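## Task

Take the nut out of the white box and set it in the tray, with no other object left in the tray. Afterwards put the white box's own lid back on it. Nothing may rely on the robot to stay in place at the end. Finally open the gripper and move the arm away.

## Robot and tools

Robot: a single seven-joint FR3 arm with a two-finger parallel gripper. There is only one arm, so every command is a single row for it. The fingers point along the gripper's +z axis and close along its y axis.

Frame: results report the hand in the scene frame. The origin sits on the table top directly under the arm base, +z is up, and +y is to the left when looking along +x. The base may be tilted relative to the table. end_effector_position is in metres and marks the spot between the pads when closed. end_effector_quat_wxyz is its orientation. This printed position can be off from the real one, more so at long reach. Closed fingertips extend about 33 mm past that point, and open ones about 9 mm. While closing, the tips travel about 24 mm further from the arm, so keep that clearance above surfaces.

execute_actions, argument actions: a list holding one action, one wait, or nothing.
- Empty list {"actions": []}: no command, just returns the current state, with pictures.
- Action: {"rows": [[...]], "steps": N}, N from 7 to 15 (15 if omitted). Each control step is 1/30 s. Row k applies on step k; if rows run out, the last one repeats. Up to 15 rows.
- Wait: {"steps": N} with no rows, N up to 300. It returns once N steps have passed since the previous result; your reply time is part of that.
- pictures: true adds camera images; otherwise images come only with an empty list.
A refused call sends nothing to the robot.

Each row holds 10 numbers in this order: arm/fr3_joint1 to arm/fr3_joint7, then gripper/position, gripper/force_limit, gripper/speed. The seven joint values are absolute target angles in radians, in the same form as the Joint positions line. Stated ranges: waist -2.744 to 2.744, shoulder -1.784 to 1.784, upper arm roll -2.901 to 2.901, elbow -3.042 to -0.152, forearm roll -2.807 to 2.807, wrist pitch 0.544 to 4.517, wrist roll -3.016 to 3.016. The true ends may differ by up to 0.018 rad either way. A call is refused if a target is more than 0.018 rad beyond an end and also further out than that joint's last reported angle. A target past the real end is clipped to it, and a "joint sent to its limit" line may appear, possibly about an earlier action. No such line does not prove there is room left.

The last three numbers are scaled to [-1, 1] and are absolute settings, not offsets. position: +1 is fully open (140 mm); the pads touch near -0.8; -1 closes until something blocks the fingers. force_limit: roughly 14 N at -1, 60 N at 0, 107 N at +1 (on parts up to 40 mm wide). speed: about 30 mm/s at -1, 140 at 0, 250 at +1.

Motion: joint speed is capped. Each step, a joint's commanded target is held within a set lead of its measured angle: 0.248 rad for joints 1 to 4, 0.677 for joint 5, 0.715 for joint 6, 1.54 for joint 7. If targets would move the hand more than 70 mm from where it is measured, all are pulled back toward the measured angles. So distant goals take several calls.

Timing: a result is taken 7 steps before its action finishes; those last steps run while you compose the next reply, and the next action begins after. The simulation keeps running while you think, and the arm keeps heading for the last row you sent until it has nearly stopped moving or a step is HELD. Only a new action makes it travel on or push further. Fingers still in motion keep going.

Result lines: Joint positions and Joint velocities (rad, rad/s, joint order); Joint torques (total drive output, with offsets and noise, nonzero in free air); External joint torques (estimated push-back from outside forces, including friction, error and held weight; may say no reading). position_measured is in counts, not linear in mm: 3 fully open, 230 pads touching. object_status: 0 moving, 1 blocked while opening, 2 blocked while closing (a grip), 3 reached target or pads met (a thin item may still be held). To grasp, send position -1 and look for 2. Stopped fingers stay put until position changes by 0.01 or more, or the object slips or yields. To squeeze harder while at 2, raise force_limit and switch position between -1 and -0.98. "joint command not followed" means a clearance check altered or blocked targets (mounts and posts count as arm). HELD marks steps where your row was not fully sent. MOTOR HOT warns of heating from holding loads; reaching the limit brakes the arm until it cools (OVER-TEMPERATURE FAULT).

Faults: if contact torque on a joint hits its load limit (85 N m for joints 1 to 4, 11 N m for joints 5 to 7), or any external force on the arm, tool or load hits 85 N (held weight included), the arm halts for 10 s and drops the remainder of the call. Avoid hard pushes, slams, drops and slips. Small disturbances may tug a held part or shove loose items. Knocking anything off the table fails the task.

zoom_image: camera (cam_head_left 896x504, cam_head_right 896x504, or cam_wrist 616x616 fisheye) and region [x0, y0, x1, y1] in that image's pixels, origin top-left, at most 504x504. It returns a closer look at the latest image.

finished_scene: scene, the number of the current scene. It ends that scene irreversibly, reports success, and starts the next task. Replying without any tool call ends everything.

Order: look, open gripper, move above the item, descend, grip and check status 2, lift, place in tray, release; then lift the lid, set it squarely on the box, release, back away open, and end the scene.

Each tool is called after "Emit:" as name(argument=value, ...), one argument or row to a line, values as JSON.

## Session

Emit:
execute_actions(
  actions=[],
)

Scene clock: 0.00 s of 8400.00 s.
end_effector_position=(+0.8040, +0.0135, +0.3245) position_measured=3 object_status=3 end_effector_quat_wxyz=(+0.142, -0.014, +0.989, +0.041)
Joint positions: [ 0.147  0.574 -0.179 -1.281  0.225  2.12   1.429]
Joint velocities: [ 0.     0.001  0.001 -0.001 -0.002  0.001 -0.001]
Joint torques (N m, as the joint torque sensors report them, + toward a larger angle): no reading
External joint torques (N m, as the arm's controller estimates them; a push from outside toward a larger angle lowers the number): no reading

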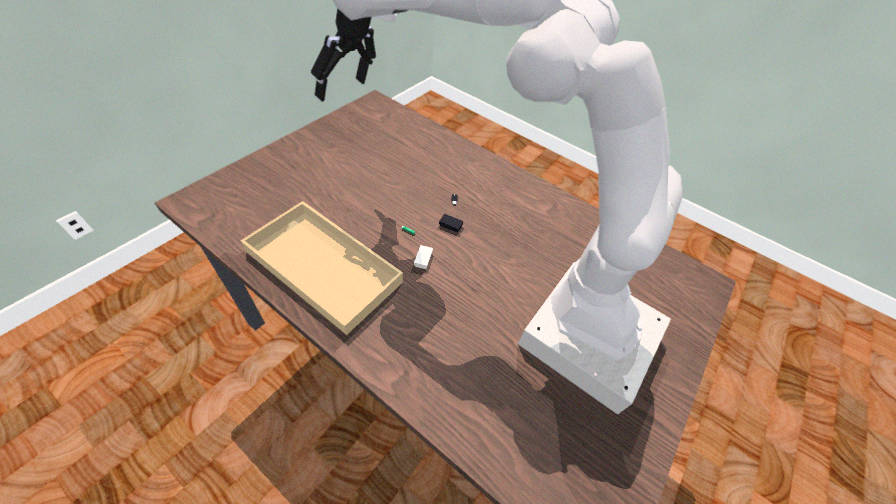

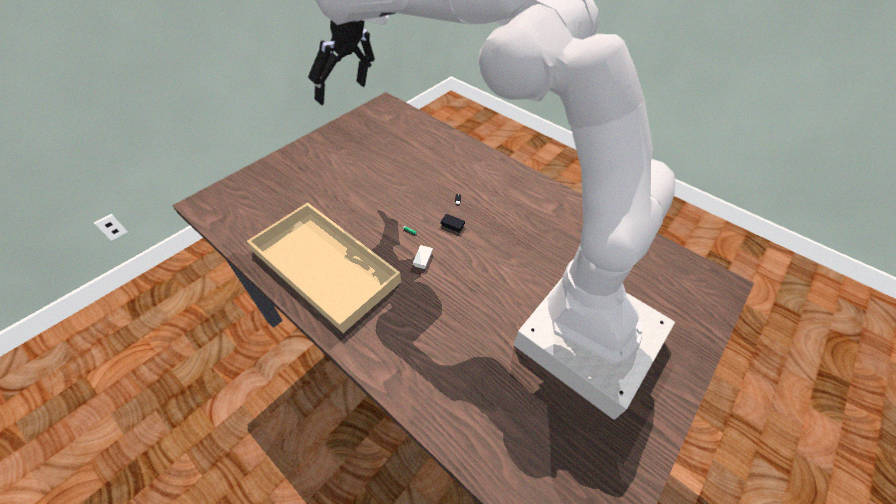

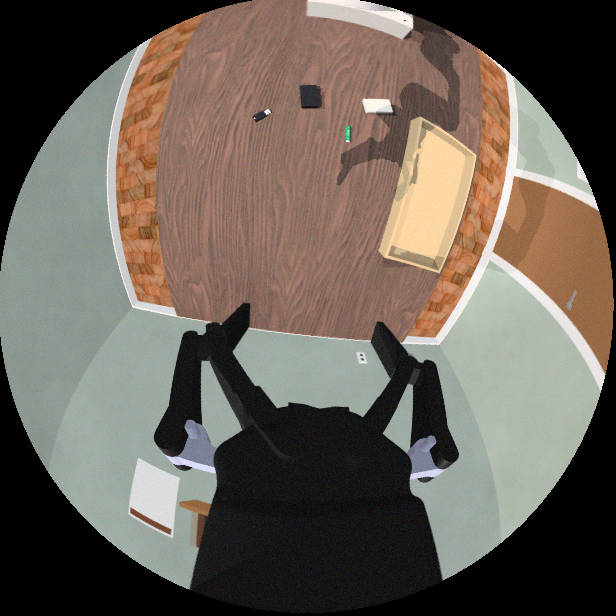

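Emit:
zoom_image(
  camera="cam_head_left",
  region=[380, 170, 500, 290],
)

Emit:
zoom_image(
  camera="cam_wrist",
  region=[230, 60, 430, 180],
)

Region (380, 170, 500, 290) of cam_head_left's 896x504 image, scaled by 4.200, with more detail than that image has.

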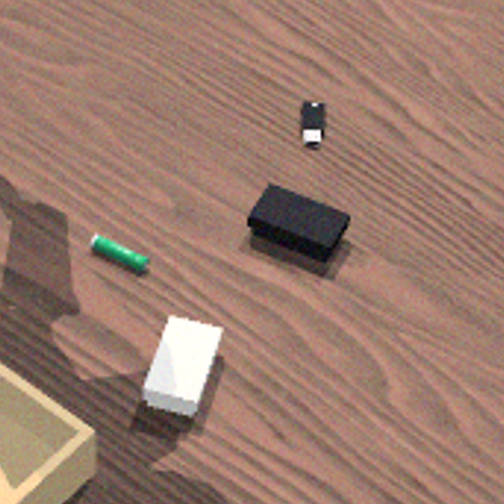

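Region (230, 60, 430, 180) of cam_wrist's 616x616 image, scaled by 2.520, with more detail than that image has; it fills the top 302 rows of this view, and the rest is white.

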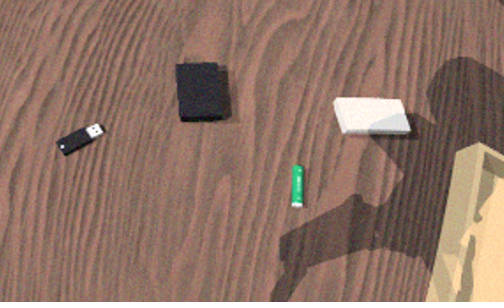

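Emit:
execute_actions(
  actions=[
    {"rows":[[0.2,-0.262,0,-2.354,0,2.092,1.5,1,0,0]]},
  ],
)

Emit:
execute_actions(
  actions=[
    {"steps":90},
  ],
  pictures=true,
)

Scene clock: 1.87 s of 8400.00 s.
end_effector_position=(+0.6910, +0.1009, +0.3570) position_measured=3 object_status=3 end_effector_quat_wxyz=(+0.104, -0.104, +0.989, +0.027)
Joint positions: [ 0.187  0.245 -0.034 -1.654  0.07   2.106  1.455]
Joint velocities: [ 0.237 -1.741  0.393 -1.758 -0.414 -0.123  0.105]
Joint torques (N m, as the joint torque sensors report them, + toward a larger angle): [ -5.27 -38.53  -5.88  27.81   0.     4.28   0.1 ]
External joint torques (N m, as the arm's controller estimates them; a push from outside toward a larger angle lowers the number): [ 2.35 -0.99  0.79 -3.28 -0.77 -0.26  0.12]
Steps of this call (steps 1 to 48: nothing new was sent; steps 49 to 56: the first 8 steps of this action). Readings (joint positions | what the end effector reports):
49: [0.142 0.554 -0.163 -1.313 0.204 2.121 1.431] | position_measured=3 object_status=3
50: [0.142 0.521 -0.143 -1.355 0.181 2.118 1.435] | position_measured=3 object_status=3
52: [0.153 0.447 -0.102 -1.440 0.139 2.113 1.441] | position_measured=3 object_status=3
56: the state above

Scene clock: 4.87 s of 8400.00 s.
end_effector_position=(+0.4534, +0.0793, +0.2976) position_measured=3 object_status=3 end_effector_quat_wxyz=(+0.001, -0.121, +0.993, -0.000)
Joint positions: [ 0.203 -0.261  0.001 -2.352  0.003  2.092  1.497]
Joint velocities: [-0.001 -0.    -0.    -0.001 -0.002  0.     0.001]
Joint torques (N m, as the joint torque sensors report them, + toward a larger angle): [ -0.7  -23.06  -0.41  21.54   0.11   2.53   0.11]
External joint torques (N m, as the arm's controller estimates them; a push from outside toward a larger angle lowers the number): [-0.54 -0.77  0.02 -2.14 -0.6   0.11  0.11]
Kept back: nothing.
Steps of this call (steps 1 to 7: the last 7 steps of your previous action; steps 8 to 45: the robot went on to your last target; steps 46 to 90: nothing new was sent). Readings (joint positions | what the end effector reports):
1: [0.194 0.184 -0.022 -1.716 0.057 2.104 1.458] | position_measured=3 object_status=3
2: [0.199 0.121 -0.013 -1.779 0.047 2.103 1.462] | position_measured=3 object_status=3
4: [0.205 -0.009 -0.002 -1.906 0.032 2.101 1.467] | position_measured=3 object_status=3
8: [0.205 -0.203 0.001 -2.114 0.017 2.100 1.475] | position_measured=3 object_status=3
90: the state above
The arm was judged still, so your last target was given up. Only a new action makes it travel on or press farther. Fingers that are still opening or closing keep moving.

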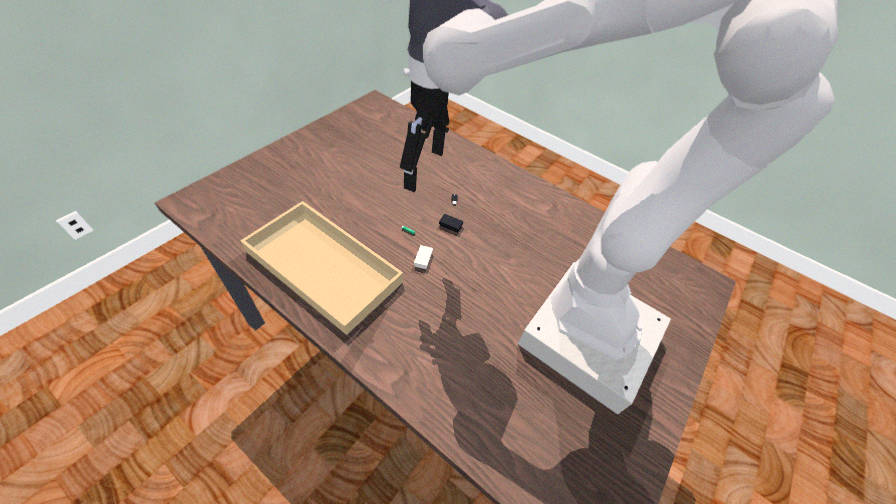

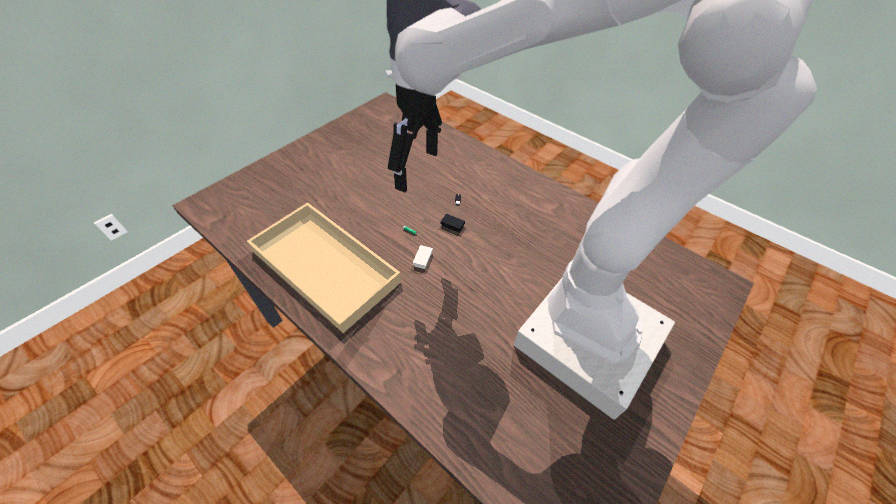

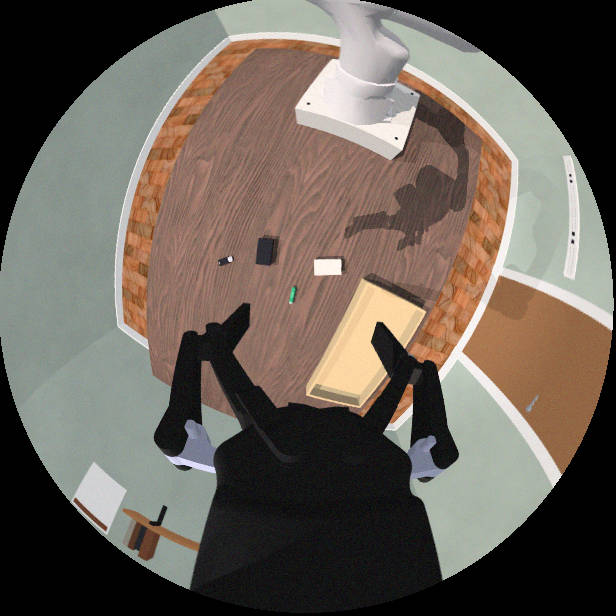

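Emit:
execute_actions(
  actions=[
    {"rows":[[0.305,0.034,0,-2.459,0,2.493,1.6,1,0,0]]},
  ],
)

Emit:
execute_actions(
  actions=[
    {"steps":30},
  ],
  pictures=true,
)

Scene clock: 6.20 s of 8400.00 s.
end_effector_position=(+0.4352, +0.1155, +0.1572) position_measured=3 object_status=3 end_effector_quat_wxyz=(-0.045, -0.142, +0.989, -0.006)
Joint positions: [ 0.291  0.002 -0.    -2.446  0.003  2.355  1.541]
Joint velocities: [ 0.212  0.721  0.045 -0.335 -0.002  0.751  0.183]
Joint torques (N m, as the joint torque sensors report them, + toward a larger angle): [ -0.92 -44.68  -2.25  28.16   0.15   4.46   0.17]
External joint torques (N m, as the arm's controller estimates them; a push from outside toward a larger angle lowers the number): [ 2.43  1.73  0.99 -2.65 -0.48  0.74  0.16]
Steps of this call (steps 1 to 32: nothing new was sent; steps 33 to 40: the first 8 steps of this action). Readings (joint positions | what the end effector reports):
33: [0.211 -0.249 -0.003 -2.356 0.003 2.121 1.501] | position_measured=3 object_status=3
34: [0.223 -0.219 -0.004 -2.364 0.003 2.157 1.505] | position_measured=3 object_status=3
36: [0.247 -0.144 -0.004 -2.390 0.003 2.219 1.515] | position_measured=3 object_status=3
40: the state above

Scene clock: 7.20 s of 8400.00 s.
end_effector_position=(+0.4591, +0.1280, +0.1457) position_measured=3 object_status=3 end_effector_quat_wxyz=(-0.002, -0.122, +0.993, -0.001)
Joint positions: [ 0.303  0.035  0.001 -2.461  0.003  2.49   1.595]
Joint velocities: [ 0.001 -0.001 -0.002  0.001  0.002  0.003  0.007]
Joint torques (N m, as the joint torque sensors report them, + toward a larger angle): [  2.04 -28.85  -0.47  19.32   0.01   2.73   0.17]
External joint torques (N m, as the arm's controller estimates them; a push from outside toward a larger angle lowers the number): [ 2.18  0.   -0.37 -0.57 -0.49  0.32  0.17]
Kept back: nothing.
Steps of this call (steps 1 to 7: the last 7 steps of your previous action; steps 8 to 30: the robot went on to your last target). Readings (joint positions | what the end effector reports):
1: [0.296 0.020 0.001 -2.455 0.003 2.377 1.547] | position_measured=3 object_status=3
2: [0.300 0.031 0.002 -2.460 0.003 2.396 1.552] | position_measured=3 object_status=3
4: [0.302 0.037 0.002 -2.462 0.003 2.426 1.561] | position_measured=3 object_status=3
8: [0.303 0.036 0.001 -2.461 0.003 2.461 1.574] | position_measured=3 object_status=3
30: the state above
The arm was judged still, so your last target was given up. Only a new action makes it travel on or press farther. Fingers that are still opening or closing keep moving.

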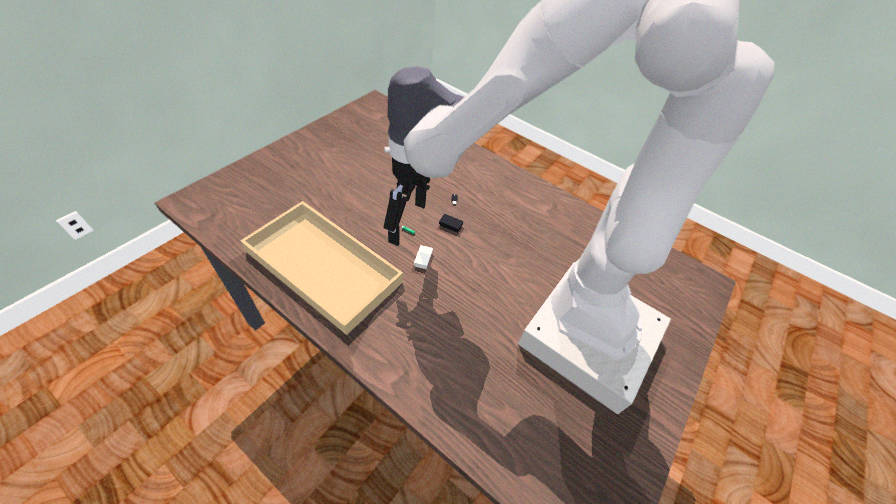

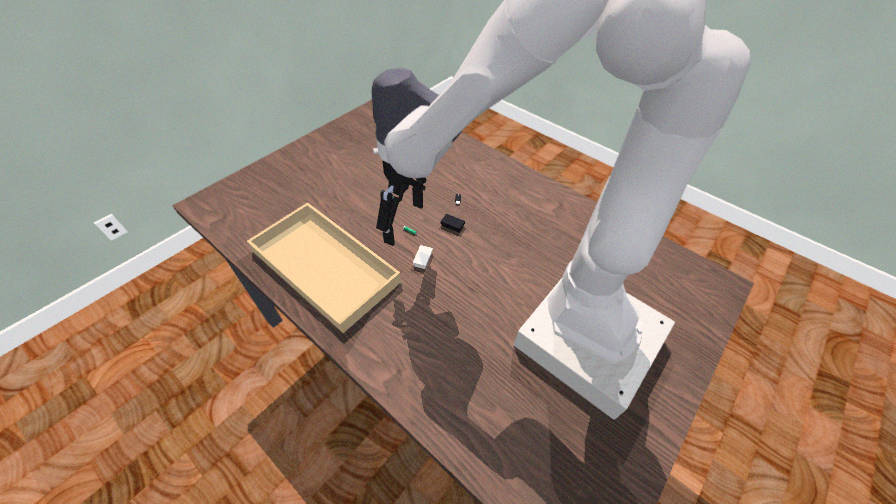

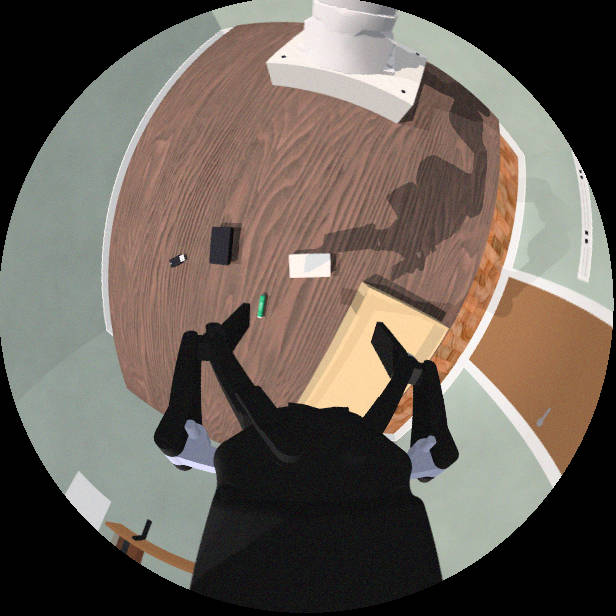

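Emit:
execute_actions(
  actions=[
    {"rows":[[0.303,0.035,0,-2.48,0,2.515,0.024,1,0,0]]},
  ],
)

Emit:
execute_actions(
  actions=[
    {"rows":[[0.303,0.116,0,-2.565,0,2.681,0.024,1,0,0]]},
  ],
)

Emit:
execute_actions(
  actions=[
    {"steps":30},
  ],
  pictures=true,
)

Scene clock: 8.07 s of 8400.00 s.
end_effector_position=(+0.4552, +0.1269, +0.1411) position_measured=3 object_status=3 end_effector_quat_wxyz=(-0.002, -0.541, +0.841, -0.000)
Joint positions: [ 0.303  0.035  0.001 -2.478  0.003  2.508  0.697]
Joint velocities: [-0.001 -0.001  0.001 -0.005  0.     0.03  -2.219]
Joint torques (N m, as the joint torque sensors report them, + toward a larger angle): [  1.32 -28.36  -1.09  16.59  -0.01   3.09  -0.71]
External joint torques (N m, as the arm's controller estimates them; a push from outside toward a larger angle lowers the number): [ 1.41  0.37 -1.03 -3.19 -0.49  0.63 -0.75]
Steps of this call (steps 1 to 18: nothing new was sent; steps 19 to 26: the first 8 steps of this action). Readings (joint positions | what the end effector reports):
19: [0.303 0.035 0.001 -2.463 0.003 2.494 1.470] | position_measured=3 object_status=3
20: [0.303 0.034 0.001 -2.468 0.003 2.498 1.320] | position_measured=3 object_status=3
22: [0.303 0.035 0.001 -2.474 0.003 2.502 1.066] | position_measured=3 object_status=3
26: the state above

Scene clock: 8.57 s of 8400.00 s.
end_effector_position=(+0.4215, +0.1173, +0.0833) position_measured=3 object_status=3 end_effector_quat_wxyz=(+0.018, +0.745, -0.666, -0.011)
Joint positions: [ 0.303  0.118  0.001 -2.565  0.003  2.64   0.157]
Joint velocities: [ 0.001  0.001 -0.001 -0.014 -0.     0.217 -0.43 ]
Joint torques (N m, as the joint torque sensors report them, + toward a larger angle): [  0.43 -29.2   -0.91  17.14  -0.13   3.18  -0.37]
External joint torques (N m, as the arm's controller estimates them; a push from outside toward a larger angle lowers the number): [ 0.53  2.13 -0.93 -1.95 -0.51  0.46 -0.38]
Steps of this call (steps 1 to 7: the last 7 steps of your previous action; steps 8 to 15: the first 8 steps of this action). Readings (joint positions | what the end effector reports):
8: [0.303 0.041 0.001 -2.489 0.003 2.540 0.306] | position_measured=3 object_status=3
9: [0.303 0.059 0.001 -2.508 0.003 2.567 0.277] | position_measured=3 object_status=3
11: [0.303 0.096 0.001 -2.543 0.003 2.602 0.228] | position_measured=3 object_status=3
15: the state above

Scene clock: 9.57 s of 8400.00 s.
end_effector_position=(+0.4335, +0.1206, +0.0866) position_measured=3 object_status=3 end_effector_quat_wxyz=(+0.002, +0.786, -0.619, -0.000)
Joint positions: [ 0.303  0.117  0.001 -2.565  0.003  2.678  0.032]
Joint velocities: [ 0.001 -0.001  0.001  0.    -0.     0.001 -0.016]
Joint torques (N m, as the joint torque sensors report them, + toward a larger angle): [  1.1  -29.45  -1.21  15.1   -0.17   2.89  -0.16]
External joint torques (N m, as the arm's controller estimates them; a push from outside toward a larger angle lowers the number): [ 1.12 -0.48 -1.3  -2.08 -0.52  0.39 -0.16]
Kept back: nothing.
Steps of this call (steps 1 to 7: the last 7 steps of your previous action; steps 8 to 30: the robot went on to your last target). Readings (joint positions | what the end effector reports):
1: [0.303 0.118 0.001 -2.565 0.003 2.647 0.143] | position_measured=3 object_status=3
2: [0.303 0.118 0.001 -2.565 0.003 2.653 0.131] | position_measured=3 object_status=3
4: [0.303 0.118 0.001 -2.565 0.003 2.661 0.111] | position_measured=3 object_status=3
8: [0.303 0.117 0.001 -2.565 0.003 2.671 0.081] | position_measured=3 object_status=3
30: the state above

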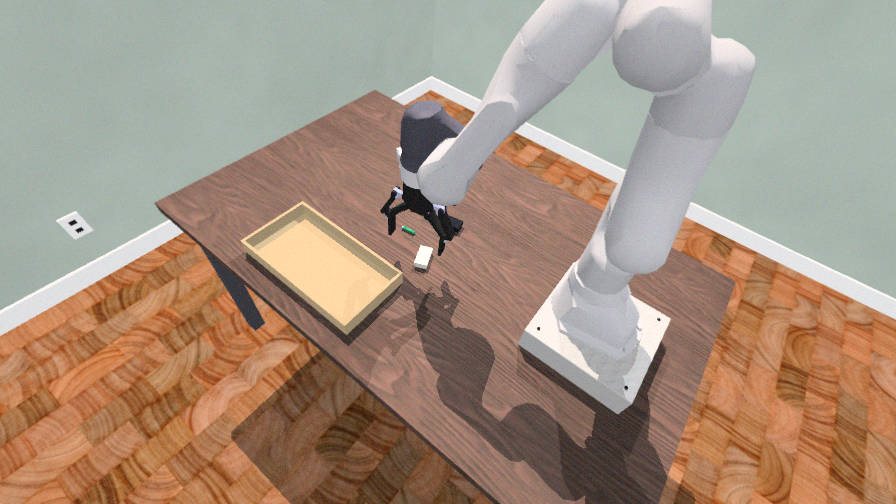

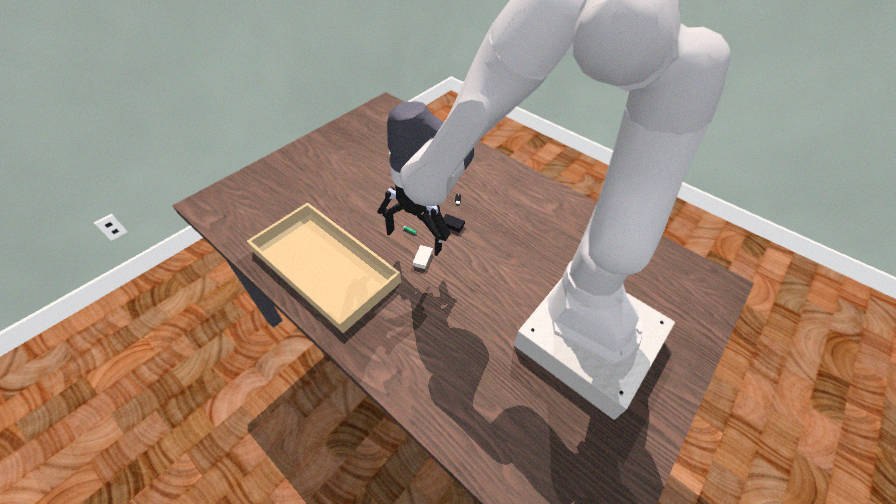

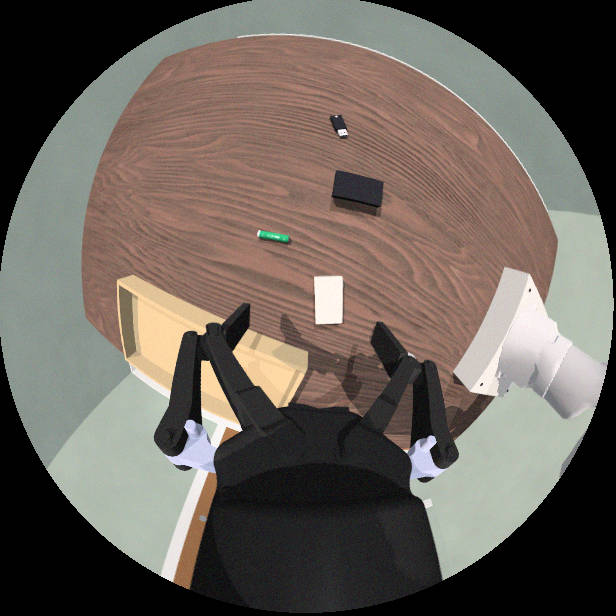

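Emit:
zoom_image(
  camera="cam_head_left",
  region=[395, 225, 465, 285],
)

Emit:
zoom_image(
  camera="cam_wrist",
  region=[240, 150, 420, 350],
)

Region (395, 225, 465, 285) of cam_head_left's 896x504 image, scaled by 7.200, with more detail than that image has; it fills the top 432 rows of this view, and the rest is white.

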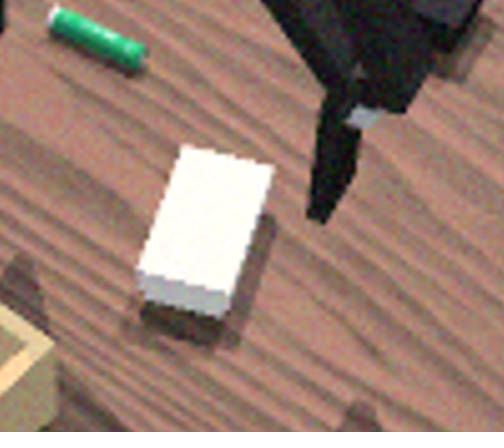

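Region (240, 150, 420, 350) of cam_wrist's 616x616 image, scaled by 2.520, with more detail than that image has; it fills the left 454 columns of this view, and the rest is white.

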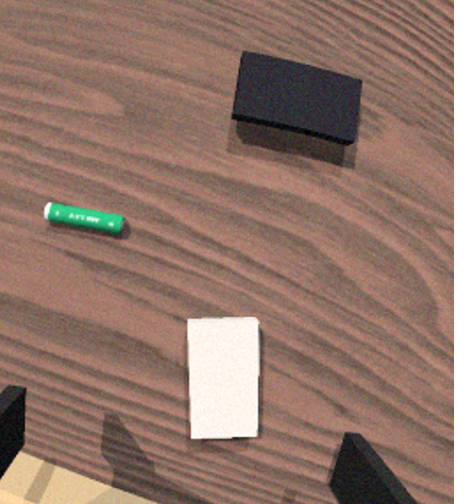

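Emit:
execute_actions(
  actions=[
    {"rows":[[0.303,0.063,0,-2.63,0,2.693,0.024,-0.05,-0.5,0]]},
  ],
)

Emit:
execute_actions(
  actions=[
    {"steps":20},
  ],
  pictures=true,
)

Scene clock: 10.80 s of 8400.00 s.
end_effector_position=(+0.4153, +0.1154, +0.0899) position_measured=54 object_status=0 end_effector_quat_wxyz=(+0.002, +0.787, -0.617, -0.000)
Joint positions: [ 0.303  0.066  0.001 -2.626  0.003  2.688  0.027]
Joint velocities: [ 0.    -0.022 -0.    -0.031 -0.001  0.015 -0.   ]
Joint torques (N m, as the joint torque sensors report them, + toward a larger angle): [  0.45 -26.37  -0.65  14.36  -0.17   2.97  -0.2 ]
External joint torques (N m, as the arm's controller estimates them; a push from outside toward a larger angle lowers the number): [ 0.49  0.34 -0.66 -2.79 -0.52  0.47 -0.2 ]
Steps of this call (steps 1 to 15: the robot went on to your last target; steps 16 to 29: nothing new was sent; steps 30 to 37: the first 8 steps of this action). Readings (joint positions | what the end effector reports):
30: [0.303 0.108 0.001 -2.577 0.003 2.682 0.027] | position_measured=3 object_status=0
31: [0.303 0.093 0.001 -2.595 0.003 2.683 0.027] | position_measured=8 object_status=0
33: [0.303 0.075 0.001 -2.615 0.003 2.685 0.027] | position_measured=24 object_status=0
37: the state above

Scene clock: 11.47 s of 8400.00 s.
end_effector_position=(+0.4153, +0.1154, +0.0901) position_measured=135 object_status=3 end_effector_quat_wxyz=(+0.001, +0.787, -0.617, +0.000)
Joint positions: [ 0.303  0.065  0.001 -2.628  0.003  2.69   0.027]
Joint velocities: [ 0.001 -0.001  0.001 -0.001  0.001  0.001  0.   ]
Joint torques (N m, as the joint torque sensors report them, + toward a larger angle): [  1.62 -28.04  -0.61  14.5   -0.14   2.94  -0.17]
External joint torques (N m, as the arm's controller estimates them; a push from outside toward a larger angle lowers the number): [ 1.69 -1.06 -0.61 -2.5  -0.49  0.44 -0.17]
Kept back: nothing.
Steps of this call (steps 1 to 7: the last 7 steps of your previous action; steps 8 to 15: the robot went on to your last target; steps 16 to 20: nothing new was sent). Readings (joint positions | what the end effector reports):
1: [0.303 0.066 0.001 -2.627 0.003 2.688 0.027] | position_measured=62 object_status=0
2: [0.303 0.065 0.001 -2.627 0.003 2.689 0.027] | position_measured=69 object_status=0
4: [0.303 0.065 0.001 -2.628 0.003 2.689 0.027] | position_measured=84 object_status=0
8: [0.303 0.065 0.001 -2.628 0.003 2.690 0.027] | position_measured=115 object_status=0
20: the state above
The arm was judged still, so your last target was given up. Only a new action makes it travel on or press farther. Fingers that are still opening or closing keep moving.

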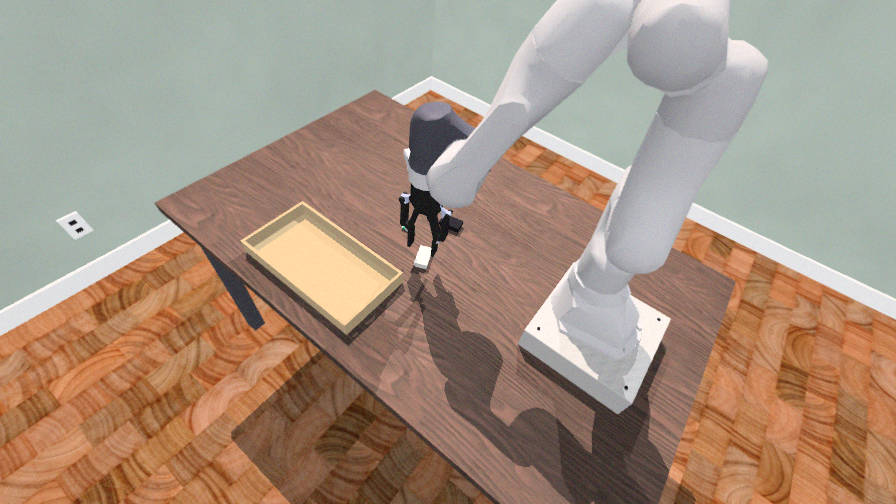

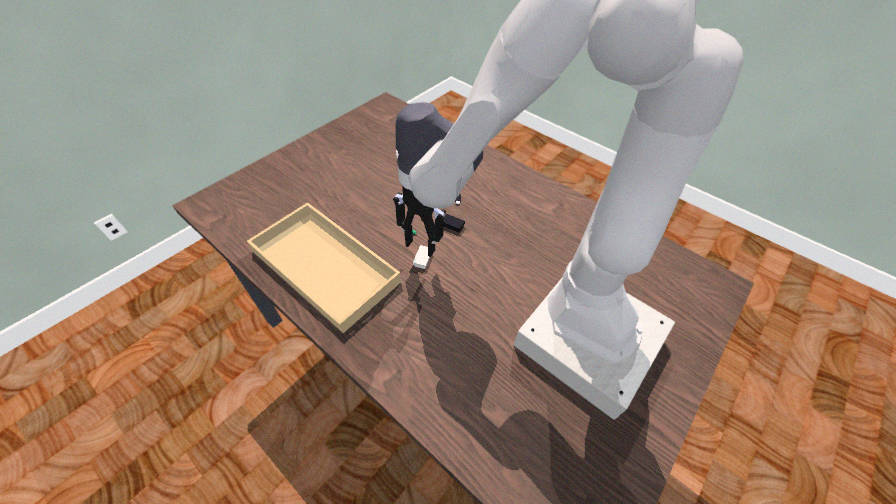

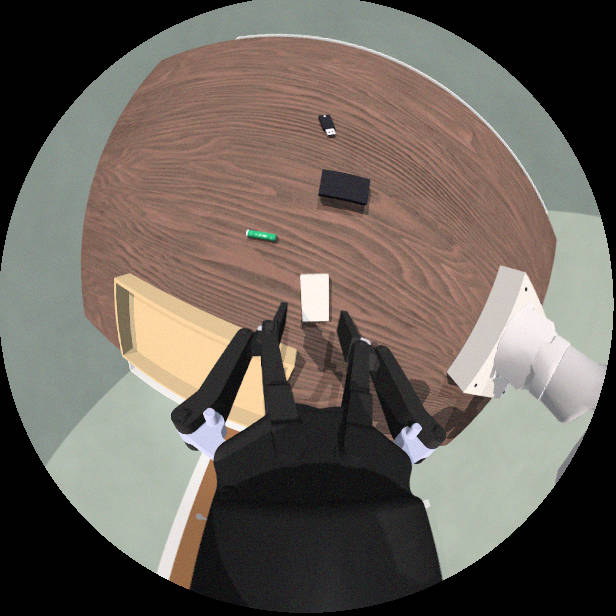

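Emit:
execute_actions(
  actions=[
    {"rows":[[0.303,0.174,0,-2.624,0,2.798,0.024,-0.05,-0.5,0]]},
  ],
)

Emit:
execute_actions(
  actions=[
    {"steps":15},
  ],
  pictures=true,
)

Emit:
zoom_image(
  camera="cam_head_left",
  region=[385, 200, 475, 290],
)

Scene clock: 12.03 s of 8400.00 s.
end_effector_position=(+0.4065, +0.1128, +0.0514) position_measured=135 object_status=3 end_effector_quat_wxyz=(+0.011, +0.787, -0.617, -0.007)
Joint positions: [ 0.303  0.173  0.001 -2.626  0.002  2.772  0.027]
Joint velocities: [-0.     0.022 -0.002  0.001  0.     0.138 -0.001]
Joint torques (N m, as the joint torque sensors report them, + toward a larger angle): [  0.75 -29.58  -0.69  15.04  -0.23   2.97  -0.2 ]
External joint torques (N m, as the arm's controller estimates them; a push from outside toward a larger angle lowers the number): [ 0.84  0.45 -0.77 -1.   -0.5   0.43 -0.2 ]
Steps of this call (steps 1 to 9: nothing new was sent; steps 10 to 17: the first 8 steps of this action). Readings (joint positions | what the end effector reports):
10: [0.303 0.079 0.001 -2.624 0.002 2.707 0.027] | position_measured=135 object_status=3
11: [0.303 0.107 0.001 -2.620 0.002 2.725 0.027] | position_measured=135 object_status=3
13: [0.303 0.149 0.001 -2.623 0.002 2.747 0.027] | position_measured=135 object_status=3
17: the state above

Scene clock: 12.53 s of 8400.00 s.
end_effector_position=(+0.4134, +0.1147, +0.0532) position_measured=135 object_status=3 end_effector_quat_wxyz=(+0.002, +0.787, -0.617, -0.000)
Joint positions: [ 0.303  0.173  0.001 -2.626  0.002  2.794  0.027]
Joint velocities: [-0.001  0.001  0.001 -0.001  0.001  0.006  0.   ]
Joint torques (N m, as the joint torque sensors report them, + toward a larger angle): [  0.89 -28.06  -1.02  15.47  -0.16   2.9   -0.22]
External joint torques (N m, as the arm's controller estimates them; a push from outside toward a larger angle lowers the number): [ 0.99  0.5  -1.09  0.43 -0.44  0.44 -0.22]
Kept back: nothing.
Steps of this call (steps 1 to 7: the last 7 steps of your previous action; steps 8 to 15: the robot went on to your last target). Readings (joint positions | what the end effector reports):
1: [0.303 0.173 0.001 -2.626 0.002 2.776 0.027] | position_measured=135 object_status=3
2: [0.303 0.173 0.001 -2.626 0.002 2.780 0.027] | position_measured=135 object_status=3
4: [0.303 0.173 0.001 -2.626 0.002 2.785 0.027] | position_measured=135 object_status=3
8: [0.303 0.173 0.001 -2.626 0.002 2.791 0.027] | position_measured=135 object_status=3
15: the state above

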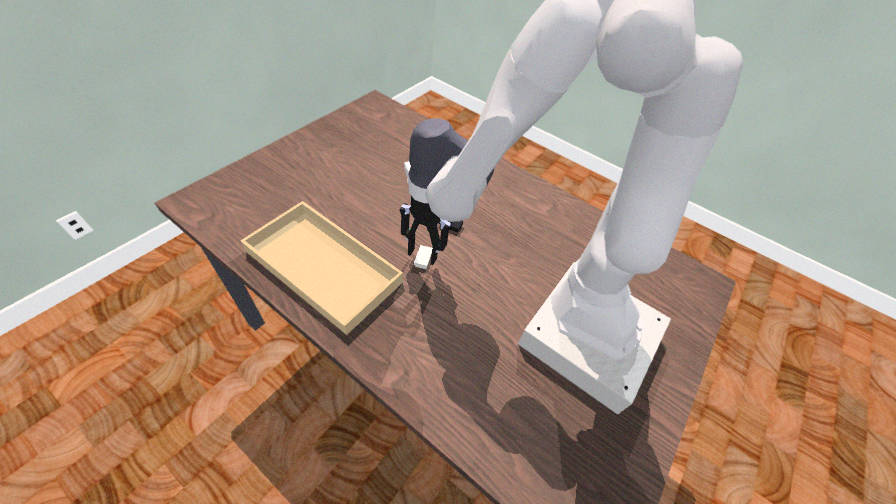

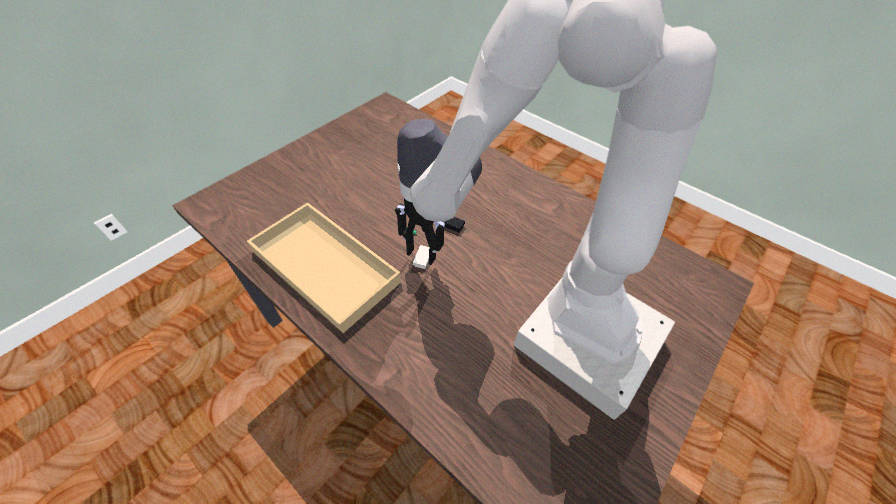

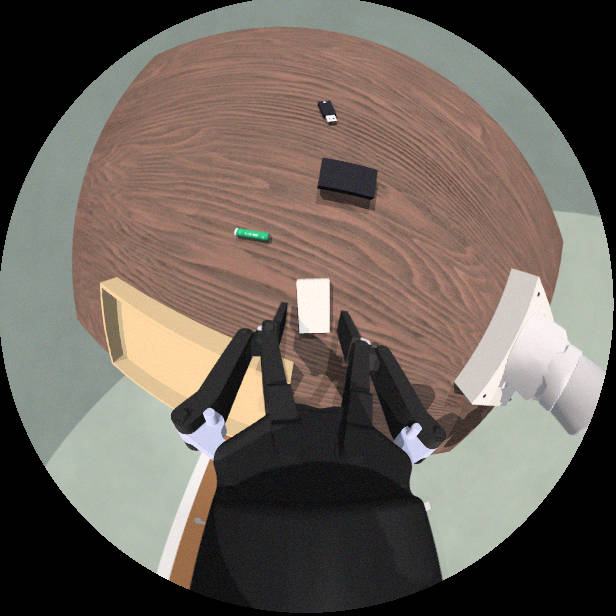

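Region (385, 200, 475, 290) of cam_head_left's 896x504 image, scaled by 5.600, with more detail than that image has.

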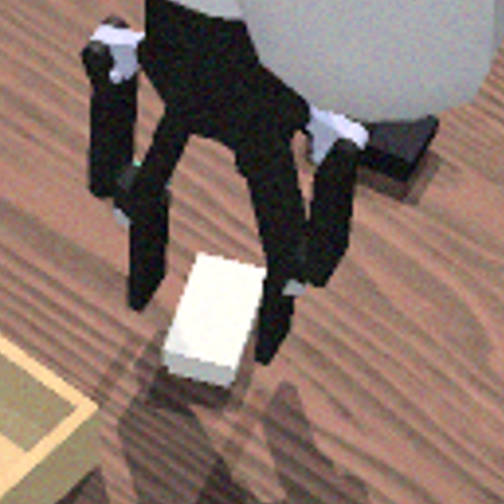

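Emit:
execute_actions(
  actions=[
    {"rows":[[0.303,0.210,0,-2.622,0,2.832,0.024,-0.05,-0.5,0],[0.303,0.210,0,-2.622,0,2.832,0.024,-0.05,-0.5,0],[0.303,0.210,0,-2.622,0,2.832,0.024,-0.05,-0.5,0],[0.303,0.210,0,-2.622,0,2.832,0.024,-0.05,-0.5,0],[0.303,0.210,0,-2.622,0,2.832,0.024,-0.05,-0.5,0],[0.303,0.210,0,-2.622,0,2.832,0.024,-0.05,-0.5,0],[0.303,0.210,0,-2.622,0,2.832,0.024,-0.05,-0.5,0],[0.303,0.210,0,-2.622,0,2.832,0.024,-1,-0.5,-0.5]]},
  ],
)

Emit:
execute_actions(
  actions=[
    {"steps":20},
  ],
  pictures=true,
)

Emit:
zoom_image(
  camera="cam_head_left",
  region=[385, 200, 475, 290],
)

Scene clock: 13.60 s of 8400.00 s.
end_effector_position=(+0.4115, +0.1141, +0.0413) position_measured=135 object_status=0 end_effector_quat_wxyz=(+0.004, +0.787, -0.617, -0.002)
Joint positions: [ 0.303  0.208  0.001 -2.623  0.002  2.822  0.027]
Joint velocities: [-0.001  0.006  0.001  0.001 -0.     0.045 -0.001]
Joint torques (N m, as the joint torque sensors report them, + toward a larger angle): [  0.89 -27.52  -0.25  14.89  -0.22   3.15  -0.24]
External joint torques (N m, as the arm's controller estimates them; a push from outside toward a larger angle lowers the number): [ 0.98  2.13 -0.37  0.09 -0.47  0.65 -0.24]
Steps of this call (steps 1 to 15: the robot went on to your last target; steps 16 to 24: nothing new was sent; steps 25 to 32: the first 8 steps of this action). Readings (joint positions | what the end effector reports):
25: [0.303 0.178 0.001 -2.624 0.002 2.801 0.027] | position_measured=135 object_status=3
26: [0.303 0.187 0.001 -2.623 0.002 2.807 0.027] | position_measured=135 object_status=3
28: [0.303 0.201 0.001 -2.623 0.002 2.814 0.027] | position_measured=135 object_status=3
32: the state above

Scene clock: 14.27 s of 8400.00 s.
end_effector_position=(+0.4140, +0.1148, +0.0420) position_measured=174 object_status=2 end_effector_quat_wxyz=(+0.001, +0.787, -0.617, +0.001)
Joint positions: [ 0.303  0.208  0.001 -2.623  0.002  2.829  0.027]
Joint velocities: [-0.001  0.    -0.    -0.001 -0.001  0.    -0.001]
Joint torques (N m, as the joint torque sensors report them, + toward a larger angle): [  0.47 -27.61  -1.02  13.76  -0.29   2.91  -0.27]
External joint torques (N m, as the arm's controller estimates them; a push from outside toward a larger angle lowers the number): [ 0.62  1.67 -1.07 -0.8  -0.54  0.42 -0.27]
Kept back: nothing.
Steps of this call (steps 1 to 7: the last 7 steps of your previous action; steps 8 to 15: the robot went on to your last target; steps 16 to 20: nothing new was sent). Readings (joint positions | what the end effector reports):
1: [0.303 0.208 0.001 -2.623 0.002 2.823 0.027] | position_measured=139 object_status=0
2: [0.303 0.208 0.001 -2.623 0.002 2.824 0.027] | position_measured=143 object_status=0
4: [0.303 0.208 0.001 -2.623 0.002 2.826 0.027] | position_measured=153 object_status=0
8: [0.303 0.208 0.001 -2.623 0.002 2.828 0.027] | position_measured=171 object_status=0
20: the state above
The arm was judged still, so your last target was given up. Only a new action makes it travel on or press farther. Fingers that are still opening or closing keep moving.

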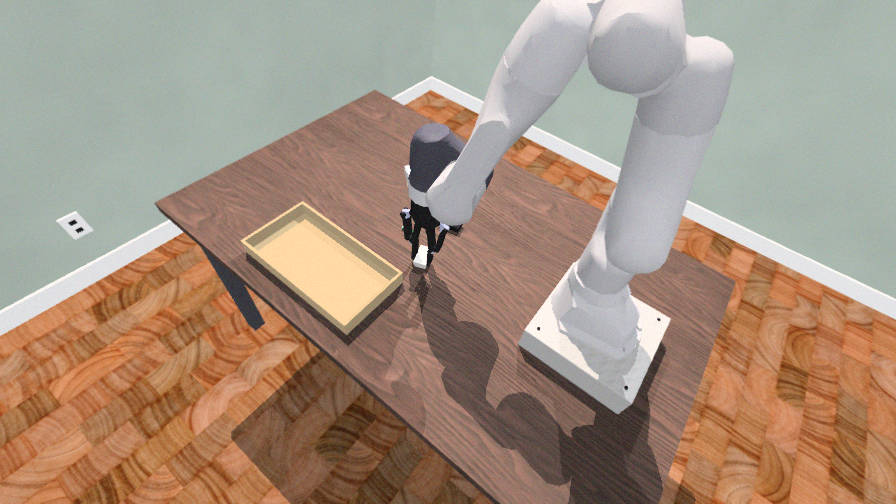

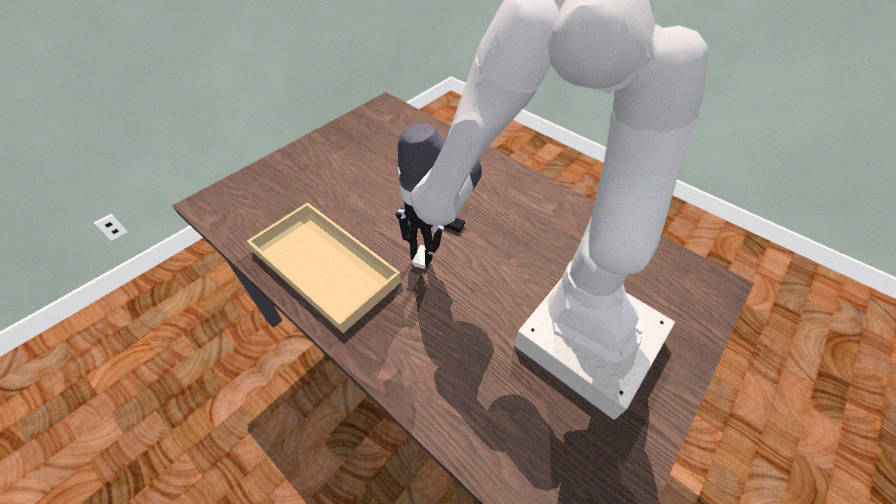

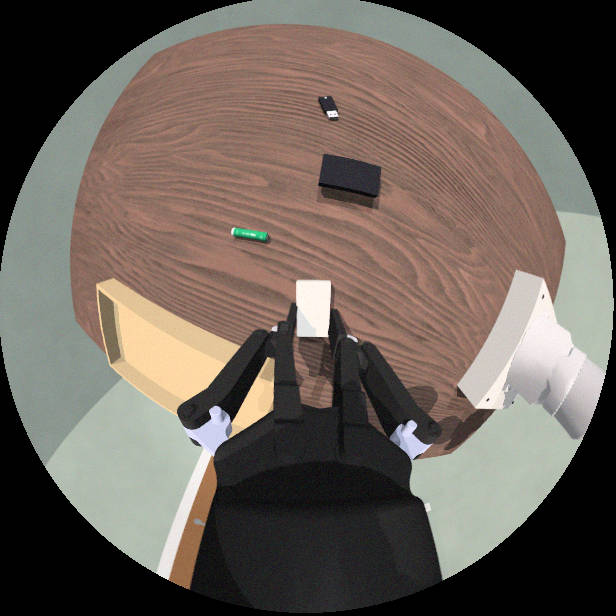

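Region (385, 200, 475, 290) of cam_head_left's 896x504 image, scaled by 5.600, with more detail than that image has.

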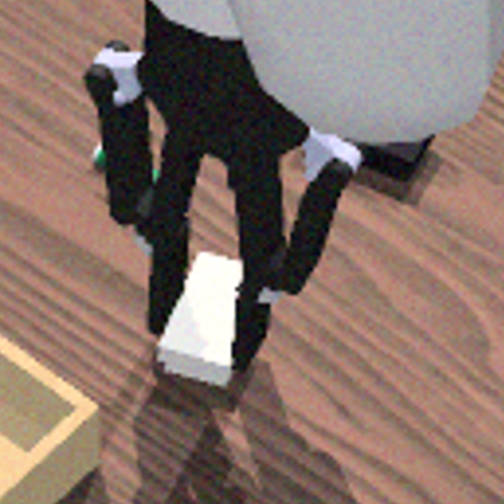

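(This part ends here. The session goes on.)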